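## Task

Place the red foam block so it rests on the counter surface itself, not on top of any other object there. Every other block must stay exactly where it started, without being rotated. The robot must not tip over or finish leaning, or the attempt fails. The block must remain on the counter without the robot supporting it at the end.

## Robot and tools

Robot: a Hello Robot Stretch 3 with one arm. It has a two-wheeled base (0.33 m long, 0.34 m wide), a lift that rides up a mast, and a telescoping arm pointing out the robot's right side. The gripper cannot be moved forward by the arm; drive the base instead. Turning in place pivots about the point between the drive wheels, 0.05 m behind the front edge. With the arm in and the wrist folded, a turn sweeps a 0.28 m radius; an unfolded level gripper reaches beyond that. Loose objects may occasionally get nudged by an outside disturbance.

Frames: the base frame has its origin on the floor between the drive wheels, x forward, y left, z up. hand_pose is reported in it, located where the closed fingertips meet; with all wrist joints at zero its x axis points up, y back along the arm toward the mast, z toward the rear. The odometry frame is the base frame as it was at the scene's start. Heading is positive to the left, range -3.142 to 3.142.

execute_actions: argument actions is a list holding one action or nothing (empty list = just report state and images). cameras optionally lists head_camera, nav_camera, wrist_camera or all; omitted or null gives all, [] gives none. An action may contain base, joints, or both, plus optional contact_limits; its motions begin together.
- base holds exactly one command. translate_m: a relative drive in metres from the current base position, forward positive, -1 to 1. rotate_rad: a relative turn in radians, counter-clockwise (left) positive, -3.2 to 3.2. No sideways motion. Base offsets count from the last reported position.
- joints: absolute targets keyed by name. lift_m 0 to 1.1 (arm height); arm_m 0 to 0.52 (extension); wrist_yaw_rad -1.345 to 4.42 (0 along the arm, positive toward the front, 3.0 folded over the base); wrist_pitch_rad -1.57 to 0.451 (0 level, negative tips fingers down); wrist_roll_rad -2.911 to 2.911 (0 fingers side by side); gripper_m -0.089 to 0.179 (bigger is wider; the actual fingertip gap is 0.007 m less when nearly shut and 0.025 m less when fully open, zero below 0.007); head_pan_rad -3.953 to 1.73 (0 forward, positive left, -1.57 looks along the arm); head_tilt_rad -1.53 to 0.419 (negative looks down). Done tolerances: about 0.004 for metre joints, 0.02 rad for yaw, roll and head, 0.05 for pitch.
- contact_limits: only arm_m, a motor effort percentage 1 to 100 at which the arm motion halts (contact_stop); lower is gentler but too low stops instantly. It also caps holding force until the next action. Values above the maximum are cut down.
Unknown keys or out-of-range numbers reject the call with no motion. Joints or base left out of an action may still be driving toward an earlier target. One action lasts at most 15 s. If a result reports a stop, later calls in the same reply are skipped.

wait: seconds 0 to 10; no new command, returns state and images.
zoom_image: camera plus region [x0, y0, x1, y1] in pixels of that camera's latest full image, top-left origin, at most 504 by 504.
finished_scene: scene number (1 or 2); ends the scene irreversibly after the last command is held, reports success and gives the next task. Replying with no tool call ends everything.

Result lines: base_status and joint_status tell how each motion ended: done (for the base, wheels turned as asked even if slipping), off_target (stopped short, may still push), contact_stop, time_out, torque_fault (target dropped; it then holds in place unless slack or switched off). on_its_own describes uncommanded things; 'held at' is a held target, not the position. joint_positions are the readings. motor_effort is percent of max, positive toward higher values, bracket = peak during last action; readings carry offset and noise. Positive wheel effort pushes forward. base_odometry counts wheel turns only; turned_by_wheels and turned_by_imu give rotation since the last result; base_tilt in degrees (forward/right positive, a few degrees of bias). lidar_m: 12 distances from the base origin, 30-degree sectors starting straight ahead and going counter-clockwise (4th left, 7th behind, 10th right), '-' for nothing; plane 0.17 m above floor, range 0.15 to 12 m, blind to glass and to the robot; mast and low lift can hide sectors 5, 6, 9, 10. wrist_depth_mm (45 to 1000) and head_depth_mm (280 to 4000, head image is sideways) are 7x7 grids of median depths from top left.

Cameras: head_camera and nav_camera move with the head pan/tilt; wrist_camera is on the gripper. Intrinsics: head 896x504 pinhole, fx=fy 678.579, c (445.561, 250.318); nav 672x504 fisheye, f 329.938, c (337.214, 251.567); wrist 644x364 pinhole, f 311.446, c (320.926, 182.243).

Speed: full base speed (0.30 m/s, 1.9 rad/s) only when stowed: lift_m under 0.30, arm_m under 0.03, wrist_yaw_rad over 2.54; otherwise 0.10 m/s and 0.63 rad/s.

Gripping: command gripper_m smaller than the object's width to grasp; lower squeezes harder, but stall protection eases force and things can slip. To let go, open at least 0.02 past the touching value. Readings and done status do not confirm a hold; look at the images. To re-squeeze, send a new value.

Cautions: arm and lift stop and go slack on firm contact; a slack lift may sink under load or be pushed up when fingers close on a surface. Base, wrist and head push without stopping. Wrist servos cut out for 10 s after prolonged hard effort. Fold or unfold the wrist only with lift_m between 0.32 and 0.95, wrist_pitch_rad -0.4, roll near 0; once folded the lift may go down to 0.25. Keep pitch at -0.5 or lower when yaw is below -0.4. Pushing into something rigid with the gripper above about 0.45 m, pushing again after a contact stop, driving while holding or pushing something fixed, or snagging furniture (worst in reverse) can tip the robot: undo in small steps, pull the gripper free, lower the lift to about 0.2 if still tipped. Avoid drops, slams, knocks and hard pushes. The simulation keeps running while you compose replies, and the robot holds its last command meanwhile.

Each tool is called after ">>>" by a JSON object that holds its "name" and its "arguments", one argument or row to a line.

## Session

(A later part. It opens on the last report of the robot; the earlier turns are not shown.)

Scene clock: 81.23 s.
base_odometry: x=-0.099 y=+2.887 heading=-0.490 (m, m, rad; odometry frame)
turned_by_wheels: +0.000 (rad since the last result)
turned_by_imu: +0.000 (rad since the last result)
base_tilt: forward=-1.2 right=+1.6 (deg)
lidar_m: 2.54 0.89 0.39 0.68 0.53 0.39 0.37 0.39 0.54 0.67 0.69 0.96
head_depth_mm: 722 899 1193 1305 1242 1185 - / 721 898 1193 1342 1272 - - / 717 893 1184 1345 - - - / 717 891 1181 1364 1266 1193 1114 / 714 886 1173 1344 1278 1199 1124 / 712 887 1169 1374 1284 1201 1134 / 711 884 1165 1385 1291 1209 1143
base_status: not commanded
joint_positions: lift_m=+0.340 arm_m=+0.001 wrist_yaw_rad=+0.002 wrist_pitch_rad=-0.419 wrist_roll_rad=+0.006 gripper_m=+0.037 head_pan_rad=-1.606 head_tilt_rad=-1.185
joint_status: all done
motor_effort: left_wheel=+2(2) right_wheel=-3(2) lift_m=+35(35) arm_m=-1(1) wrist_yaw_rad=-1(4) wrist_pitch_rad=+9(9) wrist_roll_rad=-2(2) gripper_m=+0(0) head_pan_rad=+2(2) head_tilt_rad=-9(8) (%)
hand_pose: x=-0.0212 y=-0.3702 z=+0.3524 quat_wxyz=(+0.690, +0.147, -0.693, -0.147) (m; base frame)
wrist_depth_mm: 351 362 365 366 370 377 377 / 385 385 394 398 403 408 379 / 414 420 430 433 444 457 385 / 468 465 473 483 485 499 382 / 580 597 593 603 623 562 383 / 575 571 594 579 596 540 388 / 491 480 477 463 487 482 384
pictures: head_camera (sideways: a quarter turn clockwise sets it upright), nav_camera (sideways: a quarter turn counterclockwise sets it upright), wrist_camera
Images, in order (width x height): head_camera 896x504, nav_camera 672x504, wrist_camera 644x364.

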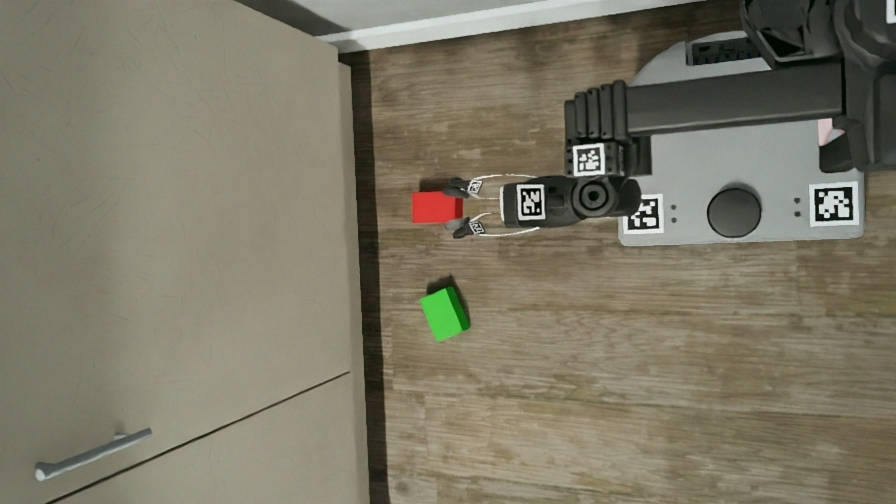

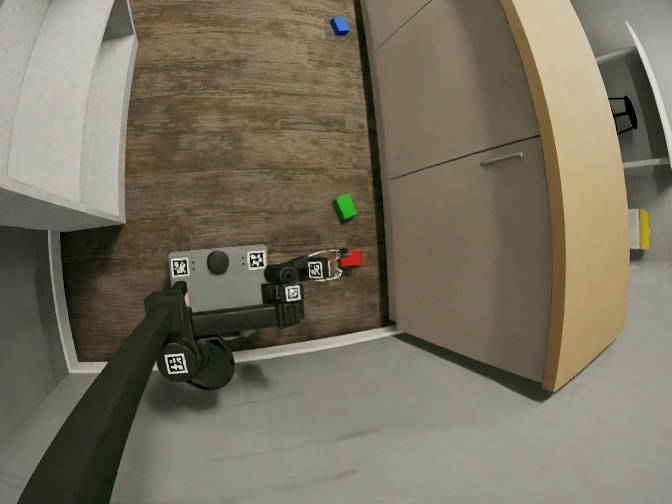

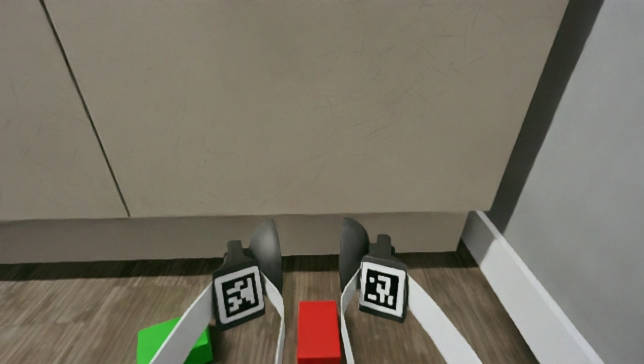

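>>> {"name": "execute_actions", "arguments": {
  "actions": [
    {"joints":{"wrist_pitch_rad":-0.8,"gripper_m":0.125,"lift_m":0.19,"arm_m":0.12}}
  ],
  "cameras": ["head_camera","wrist_camera"]
}}

Scene clock: 88.00 s.
base_odometry: x=-0.099 y=+2.887 heading=-0.490 (m, m, rad; odometry frame)
turned_by_wheels: +0.000 (rad since the last result)
turned_by_imu: -0.001 (rad since the last result)
base_tilt: forward=-0.9 right=+1.9 (deg)
lidar_m: 2.54 0.89 0.40 0.68 0.52 0.39 0.37 0.39 0.54 0.66 0.69 0.96
head_depth_mm: 722 900 1193 1312 1242 1176 - / 721 898 1189 1348 1264 - - / 718 895 1185 1352 1244 - - / 716 888 1185 1370 1266 1187 1116 / 714 887 1174 1357 1277 1197 1126 / 714 886 1170 1373 1286 1202 1134 / 710 881 1168 1388 1293 1210 1135
base_status: not commanded
joint_positions: lift_m=+0.190 arm_m=+0.120 wrist_yaw_rad=+0.000 wrist_pitch_rad=-0.808 wrist_roll_rad=+0.006 gripper_m=+0.125 head_pan_rad=-1.606 head_tilt_rad=-1.185
joint_status: all done
motor_effort: left_wheel=+1(2) right_wheel=-2(2) lift_m=+29(30) arm_m=+3(1) wrist_yaw_rad=-1(3) wrist_pitch_rad=+4(9) wrist_roll_rad=-2(2) gripper_m=+1(97) head_pan_rad=+2(2) head_tilt_rad=-9(8) (%)
hand_pose: x=-0.0215 y=-0.4241 z=+0.1269 quat_wxyz=(+0.649, +0.278, -0.652, -0.279) (m; base frame)
wrist_depth_mm: 352 355 357 359 366 369 366 / 405 406 414 419 426 439 367 / 380 384 387 390 398 399 366 / 304 299 342 298 352 355 348 / 269 289 304 296 314 316 320 / 274 - 278 280 280 288 287 / 254 247 252 255 256 255 263
pictures: head_camera (sideways: a quarter turn clockwise sets it upright), wrist_camera
Images, in order (width x height): head_camera 896x504, wrist_camera 644x364.

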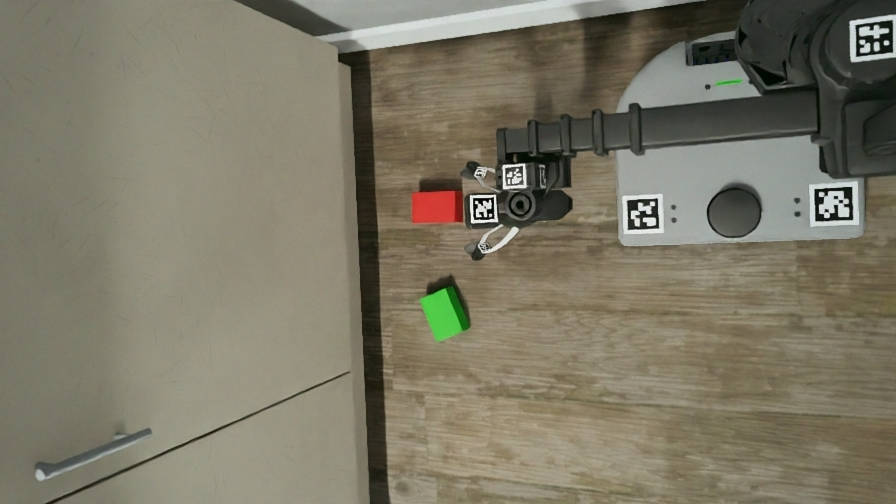

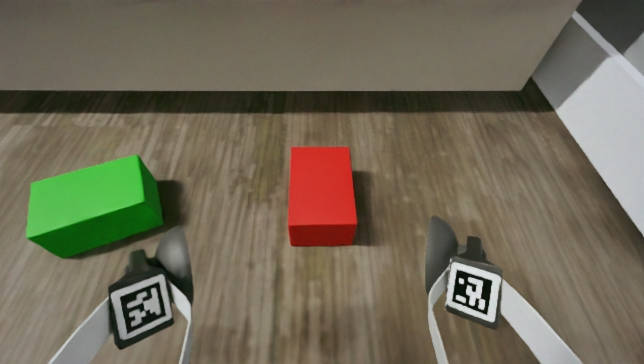

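>>> {"name": "execute_actions", "arguments": {
  "actions": [
    {"base":{"translate_m":-0.01},"joints":{"lift_m":0.105,"arm_m":0.205}}
  ],
  "cameras": ["head_camera","wrist_camera"]
}}

Scene clock: 99.03 s.
base_odometry: x=-0.107 y=+2.892 heading=-0.490 (m, m, rad; odometry frame)
turned_by_wheels: +0.000 (rad since the last result)
turned_by_imu: -0.001 (rad since the last result)
base_tilt: forward=-1.1 right=+1.5 (deg)
lidar_m: 2.54 0.89 0.40 0.68 0.51 0.38 0.36 0.38 0.52 0.67 0.69 0.96
head_depth_mm: 720 899 1198 1288 1224 1176 - / 720 898 1190 1345 1263 - - / 718 893 1189 1374 1264 - - / 716 889 1180 1363 1267 1193 1113 / 716 887 1174 1354 1274 1198 1127 / 713 884 1174 1372 1288 1202 1129 / 710 882 1167 1380 1293 1211 1139
base_status: done
joint_positions: lift_m=+0.105 arm_m=+0.205 wrist_yaw_rad=+0.000 wrist_pitch_rad=-0.809 wrist_roll_rad=+0.006 gripper_m=+0.125 head_pan_rad=-1.606 head_tilt_rad=-1.185
joint_status: all done
motor_effort: left_wheel=+2(4) right_wheel=-2(7) lift_m=+29(29) arm_m=+4(3) wrist_yaw_rad=-1(0) wrist_pitch_rad=+4(4) wrist_roll_rad=-2(2) gripper_m=+0(0) head_pan_rad=+3(2) head_tilt_rad=-8(9) (%)
hand_pose: x=-0.0215 y=-0.5091 z=+0.0418 quat_wxyz=(+0.648, +0.278, -0.651, -0.279) (m; base frame)
wrist_depth_mm: 268 274 274 276 283 285 290 / 293 299 305 309 313 316 320 / 264 267 271 275 278 280 285 / 233 236 238 188 244 247 250 / 202 212 213 167 220 221 224 / 187 - 191 154 194 204 201 / 177 173 177 176 180 178 184
pictures: head_camera (sideways: a quarter turn clockwise sets it upright), wrist_camera
Images, in order (width x height): head_camera 896x504, wrist_camera 644x364.

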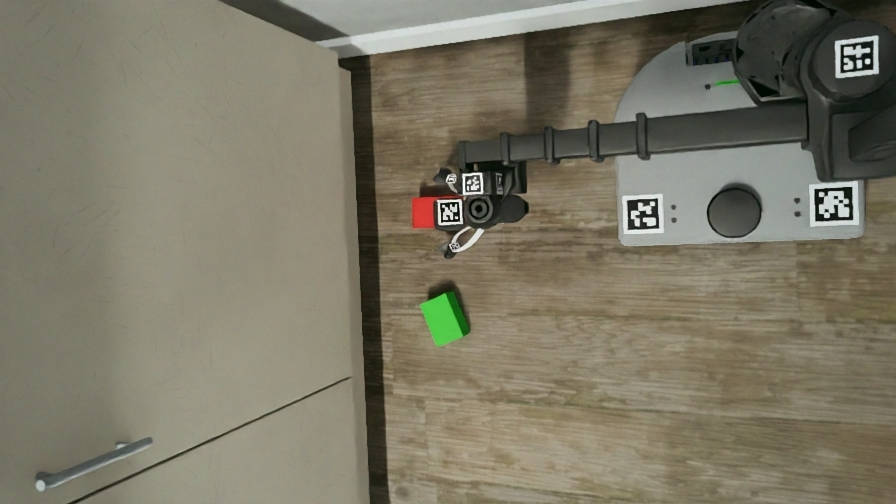

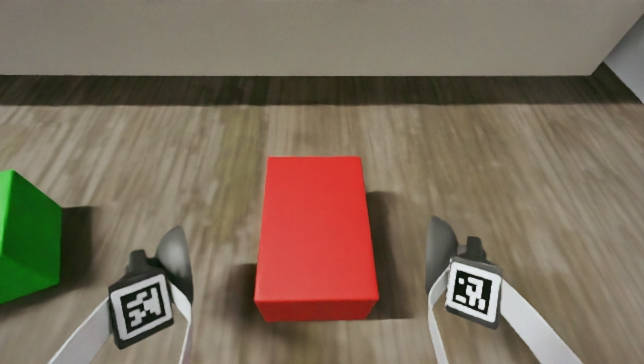

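>>> {"name": "execute_actions", "arguments": {
  "actions": [
    {"joints":{"lift_m":0.085,"arm_m":0.227,"gripper_m":0.10}}
  ],
  "cameras": ["wrist_camera"]
}}

Scene clock: 107.73 s.
base_odometry: x=-0.107 y=+2.892 heading=-0.490 (m, m, rad; odometry frame)
turned_by_wheels: +0.000 (rad since the last result)
turned_by_imu: -0.001 (rad since the last result)
base_tilt: forward=-1.1 right=+1.6 (deg)
lidar_m: 2.54 0.89 0.40 0.68 0.51 0.38 0.36 0.38 0.52 0.66 0.69 0.95
head_depth_mm: 721 899 1201 1284 1223 1168 - / 718 897 1189 1339 1263 - - / 717 891 1189 1381 1269 - - / 715 892 1177 1365 1274 1194 1115 / 714 888 1176 1351 1281 1194 1132 / 712 884 1168 1375 1287 1201 1132 / 711 881 1166 1379 1292 1210 1137
base_status: not commanded
joint_positions: lift_m=+0.085 arm_m=+0.227 wrist_yaw_rad=+0.000 wrist_pitch_rad=-0.809 wrist_roll_rad=+0.006 gripper_m=+0.100 head_pan_rad=-1.606 head_tilt_rad=-1.185
joint_status: all done
motor_effort: left_wheel=+2(1) right_wheel=-2(2) lift_m=+30(32) arm_m=+4(6) wrist_yaw_rad=-1(1) wrist_pitch_rad=+4(5) wrist_roll_rad=-2(2) gripper_m=+1(92) head_pan_rad=+2(2) head_tilt_rad=-9(10) (%)
hand_pose: x=-0.0215 y=-0.5310 z=+0.0218 quat_wxyz=(+0.648, +0.278, -0.651, -0.279) (m; base frame)
wrist_depth_mm: 248 250 253 254 259 260 264 / 269 272 274 279 282 286 290 / 237 239 245 246 249 253 253 / 211 213 215 161 221 223 224 / 190 191 192 145 197 198 200 / 172 172 167 131 136 180 181 / 158 156 154 123 159 163 165
pictures: wrist_camera
Images, in order (width x height): wrist_camera 644x364.

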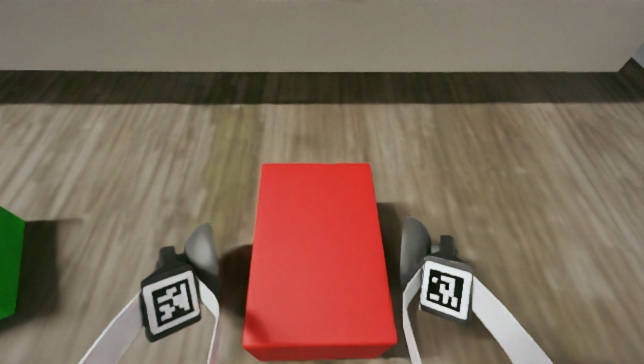

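>>> {"name": "execute_actions", "arguments": {
  "actions": [
    {"joints":{"gripper_m":0.02}}
  ],
  "cameras": ["wrist_camera"]
}}

Scene clock: 110.50 s.
base_odometry: x=-0.107 y=+2.892 heading=-0.490 (m, m, rad; odometry frame)
turned_by_wheels: +0.000 (rad since the last result)
turned_by_imu: +0.000 (rad since the last result)
base_tilt: forward=-1.0 right=+1.7 (deg)
lidar_m: 2.54 0.89 0.40 0.68 0.51 0.38 0.36 0.38 0.52 0.67 0.69 0.95
head_depth_mm: 722 899 1193 1289 1231 1170 - / 721 897 1193 1351 1268 - - / 716 893 1187 1377 1267 - - / 715 889 1183 1360 1272 1189 1109 / 714 884 1176 1353 1280 1197 1126 / 710 884 1168 1369 1279 1202 1129 / 709 884 1167 1381 1289 1208 1142
base_status: not commanded
joint_positions: lift_m=+0.085 arm_m=+0.227 wrist_yaw_rad=+0.000 wrist_pitch_rad=-0.810 wrist_roll_rad=+0.006 gripper_m=+0.021 head_pan_rad=-1.606 head_tilt_rad=-1.185
joint_status: all done
motor_effort: left_wheel=+1(1) right_wheel=-2(2) lift_m=+29(30) arm_m=+5(4) wrist_yaw_rad=+0(0) wrist_pitch_rad=+5(5) wrist_roll_rad=-2(2) gripper_m=-21(99) head_pan_rad=+2(3) head_tilt_rad=-9(9) (%)
hand_pose: x=-0.0215 y=-0.5309 z=+0.0217 quat_wxyz=(+0.648, +0.278, -0.651, -0.280) (m; base frame)
wrist_depth_mm: 248 249 253 255 259 264 267 / 271 272 274 280 283 288 291 / 237 241 243 246 250 251 255 / 211 212 210 160 219 221 224 / 189 190 188 143 197 199 200 / 171 173 130 129 173 179 181 / 157 157 144 120 160 164 165
pictures: wrist_camera
Images, in order (width x height): wrist_camera 644x364.

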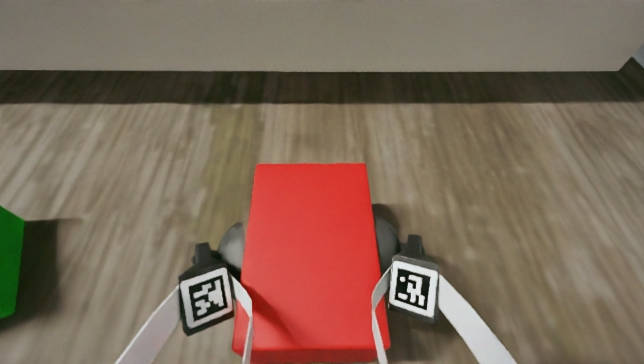

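>>> {"name": "execute_actions", "arguments": {
  "actions": [
    {"joints":{"lift_m":1.03,"head_tilt_rad":-0.55}}
  ]
}}

Scene clock: 122.27 s.
base_odometry: x=-0.107 y=+2.892 heading=-0.490 (m, m, rad; odometry frame)
turned_by_wheels: +0.000 (rad since the last result)
turned_by_imu: -0.002 (rad since the last result)
base_tilt: forward=-1.2 right=+1.6 (deg)
lidar_m: 2.54 0.89 0.40 0.68 0.51 0.38 0.36 0.38 0.52 0.66 0.69 0.96
head_depth_mm: 1208 - 1085 756 838 966 1179 / 1853 - - 760 837 969 1192 / 3436 - - 552 837 972 1196 / 3504 3711 971 754 839 973 1202 / 3480 3854 1004 765 840 973 1206 / 3513 3801 1021 766 840 977 1211 / 3487 3850 1027 765 841 974 1214
base_status: not commanded
joint_positions: lift_m=+1.030 arm_m=+0.227 wrist_yaw_rad=+0.000 wrist_pitch_rad=-0.811 wrist_roll_rad=+0.006 gripper_m=+0.021 head_pan_rad=-1.606 head_tilt_rad=-0.557
joint_status: all done
motor_effort: left_wheel=+2(1) right_wheel=-2(2) lift_m=+36(32) arm_m=+4(4) wrist_yaw_rad=+0(1) wrist_pitch_rad=+5(6) wrist_roll_rad=-2(2) gripper_m=-20(21) head_pan_rad=+2(2) head_tilt_rad=+4(39) (%)
hand_pose: x=-0.0215 y=-0.5306 z=+0.9662 quat_wxyz=(+0.648, +0.278, -0.651, -0.280) (m; base frame)
wrist_depth_mm: 379 388 395 401 410 416 370 / 326 326 335 340 345 349 357 / 285 285 290 295 298 302 311 / 282 288 281 160 307 312 339 / 411 414 382 144 432 462 372 / 572 587 130 129 558 547 374 / 969 962 551 120 898 520 375
pictures: head_camera (sideways: a quarter turn clockwise sets it upright), nav_camera (sideways: a quarter turn counterclockwise sets it upright), wrist_camera
Images, in order (width x height): head_camera 896x504, nav_camera 672x504, wrist_camera 644x364.

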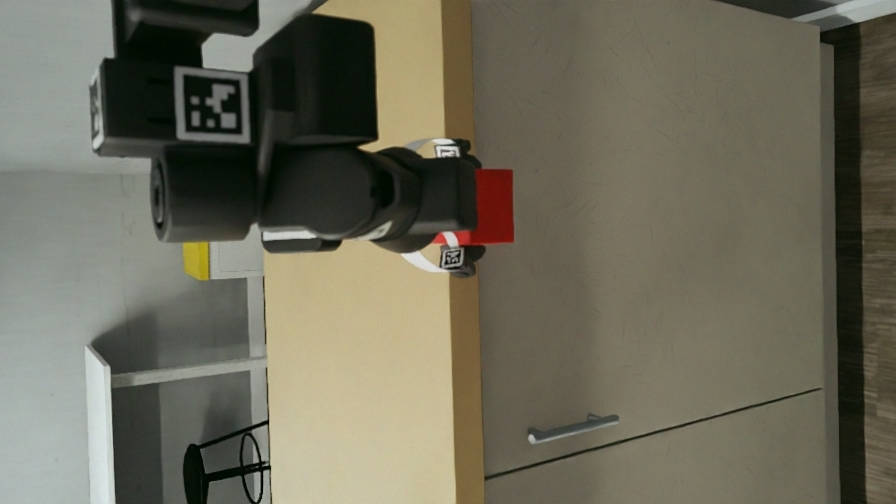

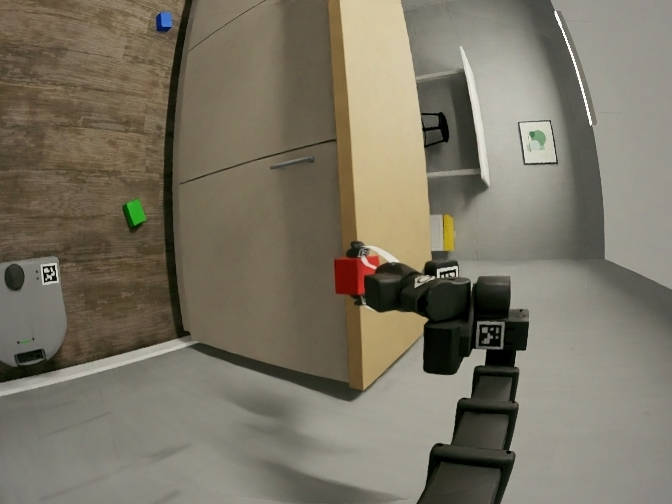

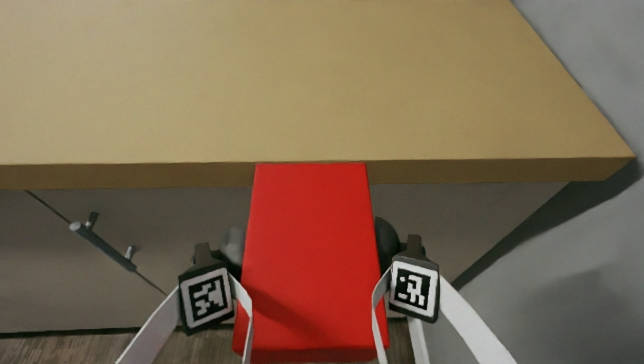

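>>> {"name": "execute_actions", "arguments": {
  "actions": [
    {"joints":{"arm_m":0.46}}
  ],
  "cameras": ["wrist_camera"]
}}

Scene clock: 127.07 s.
base_odometry: x=-0.107 y=+2.892 heading=-0.490 (m, m, rad; odometry frame)
turned_by_wheels: +0.000 (rad since the last result)
turned_by_imu: -0.001 (rad since the last result)
base_tilt: forward=-1.1 right=+1.5 (deg)
lidar_m: 2.54 0.89 0.40 0.68 0.51 0.38 0.36 0.38 0.52 0.66 0.69 0.95
head_depth_mm: 1205 - 963 757 833 966 1175 / 1841 1897 974 761 835 973 1190 / 3389 - 926 762 842 971 1200 / 3566 3725 921 762 839 970 1205 / 3497 3892 1008 764 840 974 1211 / 3489 3801 1017 765 839 975 1204 / 3503 3791 1031 765 838 978 1215
base_status: not commanded
joint_positions: lift_m=+1.030 arm_m=+0.460 wrist_yaw_rad=+0.000 wrist_pitch_rad=-0.811 wrist_roll_rad=+0.006 gripper_m=+0.021 head_pan_rad=-1.606 head_tilt_rad=-0.557
joint_status: all done
motor_effort: left_wheel=+1(1) right_wheel=-2(2) lift_m=+36(36) arm_m=+4(3) wrist_yaw_rad=+1(0) wrist_pitch_rad=+6(6) wrist_roll_rad=-2(2) gripper_m=-21(20) head_pan_rad=+2(2) head_tilt_rad=+3(3) (%)
hand_pose: x=-0.0216 y=-0.7636 z=+0.9662 quat_wxyz=(+0.648, +0.278, -0.651, -0.280) (m; base frame)
wrist_depth_mm: 376 382 395 401 407 414 374 / 323 330 332 339 343 348 358 / 283 286 290 293 296 300 308 / 251 253 249 160 262 265 268 / 223 226 224 143 234 237 238 / 204 205 130 129 205 212 216 / 187 188 159 120 189 195 196
pictures: wrist_camera
Images, in order (width x height): wrist_camera 644x364.

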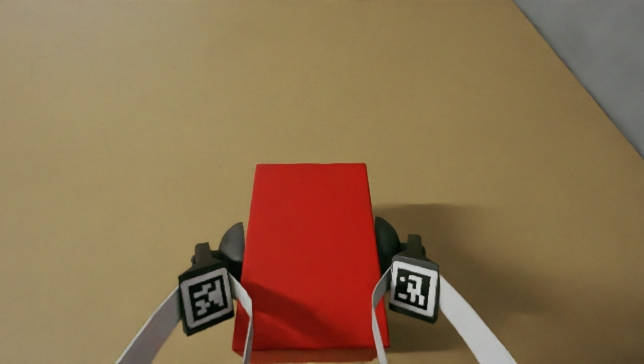

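>>> {"name": "execute_actions", "arguments": {
  "actions": [
    {"joints":{"lift_m":0.996}}
  ],
  "cameras": []
}}

Scene clock: 131.73 s.
base_odometry: x=-0.107 y=+2.892 heading=-0.490 (m, m, rad; odometry frame)
turned_by_wheels: +0.000 (rad since the last result)
turned_by_imu: -0.001 (rad since the last result)
base_tilt: forward=-1.0 right=+1.5 (deg)
lidar_m: 2.54 0.89 0.40 0.68 0.51 0.38 0.36 0.38 0.52 0.67 0.69 0.96
head_depth_mm: 1214 - 869 755 836 970 1172 / 1847 - 975 760 837 972 1191 / 3400 - 933 763 841 971 1200 / 3530 3692 1003 765 838 973 1200 / 3485 3836 1005 765 840 974 1204 / 3474 3842 1018 765 841 975 1208 / 3457 3790 1030 766 841 978 1218
base_status: not commanded
joint_positions: lift_m=+0.996 arm_m=+0.460 wrist_yaw_rad=+0.000 wrist_pitch_rad=-0.811 wrist_roll_rad=+0.006 gripper_m=+0.021 head_pan_rad=-1.606 head_tilt_rad=-0.557
joint_status: all done
motor_effort: left_wheel=+1(1) right_wheel=-3(2) lift_m=+30(38) arm_m=+4(4) wrist_yaw_rad=+1(1) wrist_pitch_rad=+6(5) wrist_roll_rad=-2(2) gripper_m=-21(21) head_pan_rad=+2(3) head_tilt_rad=+4(4) (%)
hand_pose: x=-0.0216 y=-0.7636 z=+0.9324 quat_wxyz=(+0.648, +0.278, -0.651, -0.280) (m; base frame)
wrist_depth_mm: 319 323 330 336 342 348 351 / 275 277 281 284 289 293 298 / 238 240 243 248 249 253 255 / 210 212 210 160 220 222 225 / 190 190 189 143 197 198 201 / 171 173 130 129 173 179 181 / 157 158 144 120 159 163 164
pictures: none
No camera images: the call's "cameras" was empty. Leave "cameras" out to get every camera's image.

Matches the floor readings. Release.

>>> {"name": "execute_actions", "arguments": {
  "actions": [
    {"joints":{"gripper_m":0.11}}
  ],
  "cameras": ["wrist_camera"]
}}

>>> {"name": "execute_actions", "arguments": {
  "actions": [
    {"joints":{"lift_m":1.07,"head_tilt_rad":-0.8}}
  ]
}}

Scene clock: 135.57 s.
base_odometry: x=-0.107 y=+2.892 heading=-0.490 (m, m, rad; odometry frame)
turned_by_wheels: +0.000 (rad since the last result)
turned_by_imu: -0.001 (rad since the last result)
base_tilt: forward=-1.1 right=+1.6 (deg)
lidar_m: 2.54 0.89 0.40 0.68 0.51 0.38 0.36 0.38 0.52 0.66 0.69 0.96
head_depth_mm: 1212 - 870 756 838 970 1179 / 1853 - 975 760 836 971 1193 / 3421 - 982 763 839 974 1201 / 3518 3715 1003 763 838 974 1200 / 3500 3891 1004 765 837 973 1206 / 3493 3786 1011 766 840 974 1207 / 3467 3829 1026 765 842 975 1216
base_status: not commanded
joint_positions: lift_m=+0.996 arm_m=+0.460 wrist_yaw_rad=+0.000 wrist_pitch_rad=-0.811 wrist_roll_rad=+0.006 gripper_m=+0.110 head_pan_rad=-1.606 head_tilt_rad=-0.557
joint_status: all done
motor_effort: left_wheel=+1(1) right_wheel=-2(2) lift_m=+30(30) arm_m=+4(3) wrist_yaw_rad=+0(1) wrist_pitch_rad=+5(5) wrist_roll_rad=-2(2) gripper_m=+1(98) head_pan_rad=+2(2) head_tilt_rad=+4(3) (%)
hand_pose: x=-0.0216 y=-0.7636 z=+0.9324 quat_wxyz=(+0.648, +0.278, -0.651, -0.280) (m; base frame)
wrist_depth_mm: 318 322 328 334 341 347 353 / 272 276 281 285 289 293 298 / 238 238 243 246 250 252 256 / 210 212 210 163 221 222 226 / 189 191 189 145 200 199 201 / 172 176 136 131 174 180 181 / 157 155 153 124 161 163 165
pictures: wrist_camera
Images, in order (width x height): wrist_camera 644x364.

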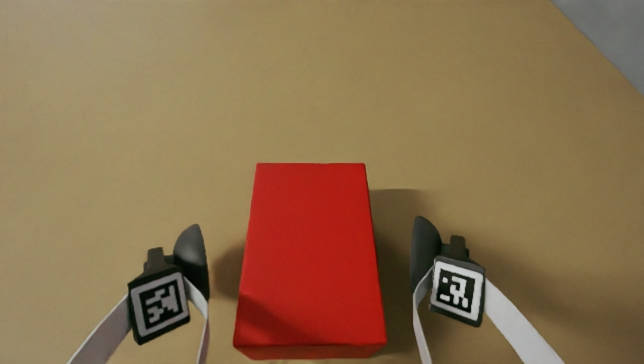

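Scene clock: 137.07 s.
base_odometry: x=-0.107 y=+2.892 heading=-0.490 (m, m, rad; odometry frame)
turned_by_wheels: +0.000 (rad since the last result)
turned_by_imu: +0.000 (rad since the last result)
base_tilt: forward=-1.0 right=+1.6 (deg)
lidar_m: 2.53 0.89 0.40 0.68 0.51 0.38 0.36 0.38 0.52 0.66 0.69 0.95
head_depth_mm: 1070 782 753 900 1149 1242 1141 / 1082 790 752 899 1122 1295 1149 / 1067 768 754 901 1120 1306 1156 / 1053 777 752 898 1119 1315 1158 / 3513 814 753 899 1118 1316 1165 / 3225 824 752 898 1119 1325 1173 / 3263 830 750 896 1117 1333 1179
base_status: not commanded
joint_positions: lift_m=+1.070 arm_m=+0.460 wrist_yaw_rad=+0.000 wrist_pitch_rad=-0.811 wrist_roll_rad=+0.006 gripper_m=+0.110 head_pan_rad=-1.606 head_tilt_rad=-0.790
joint_status: all done
motor_effort: left_wheel=+1(1) right_wheel=-2(2) lift_m=+36(37) arm_m=+4(4) wrist_yaw_rad=+0(0) wrist_pitch_rad=+6(5) wrist_roll_rad=-2(2) gripper_m=+0(1) head_pan_rad=+2(2) head_tilt_rad=-6(24) (%)
hand_pose: x=-0.0216 y=-0.7636 z=+1.0062 quat_wxyz=(+0.648, +0.278, -0.651, -0.280) (m; base frame)
wrist_depth_mm: 453 459 466 478 483 480 370 / 387 390 393 402 408 418 375 / 334 336 344 349 350 356 360 / 297 301 303 309 311 316 325 / 268 271 271 226 282 280 284 / 241 247 243 205 251 255 255 / 223 220 225 186 228 230 233
pictures: head_camera (sideways: a quarter turn clockwise sets it upright), nav_camera (sideways: a quarter turn counterclockwise sets it upright), wrist_camera
Images, in order (width x height): head_camera 896x504, nav_camera 672x504, wrist_camera 644x364.

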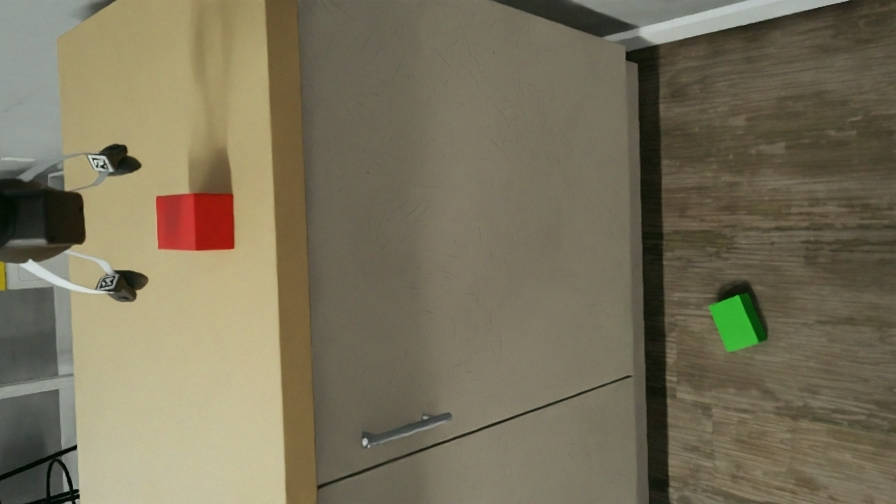

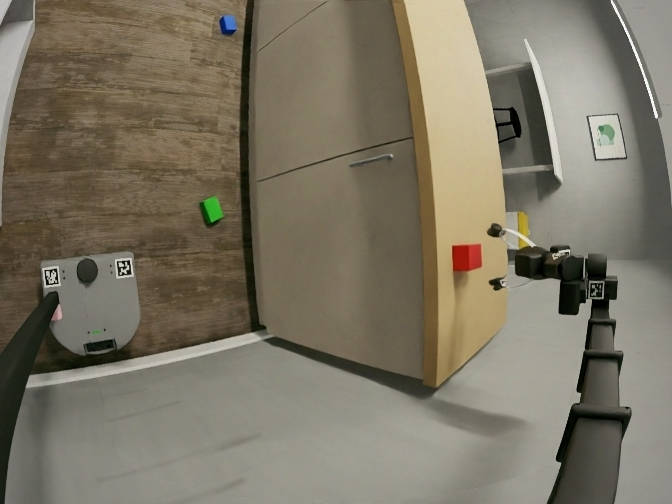

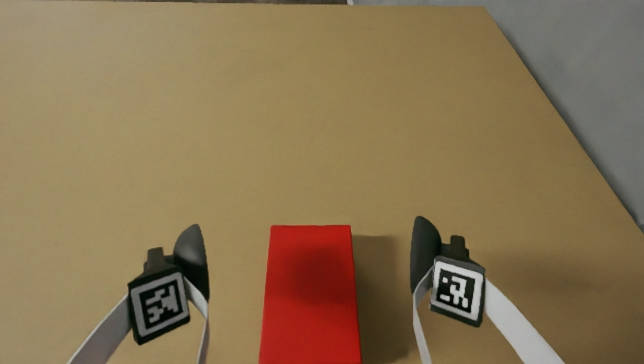

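>>> {"name": "finished_scene", "arguments": {
  "scene": 1
}}

The scene is finished: the task was done.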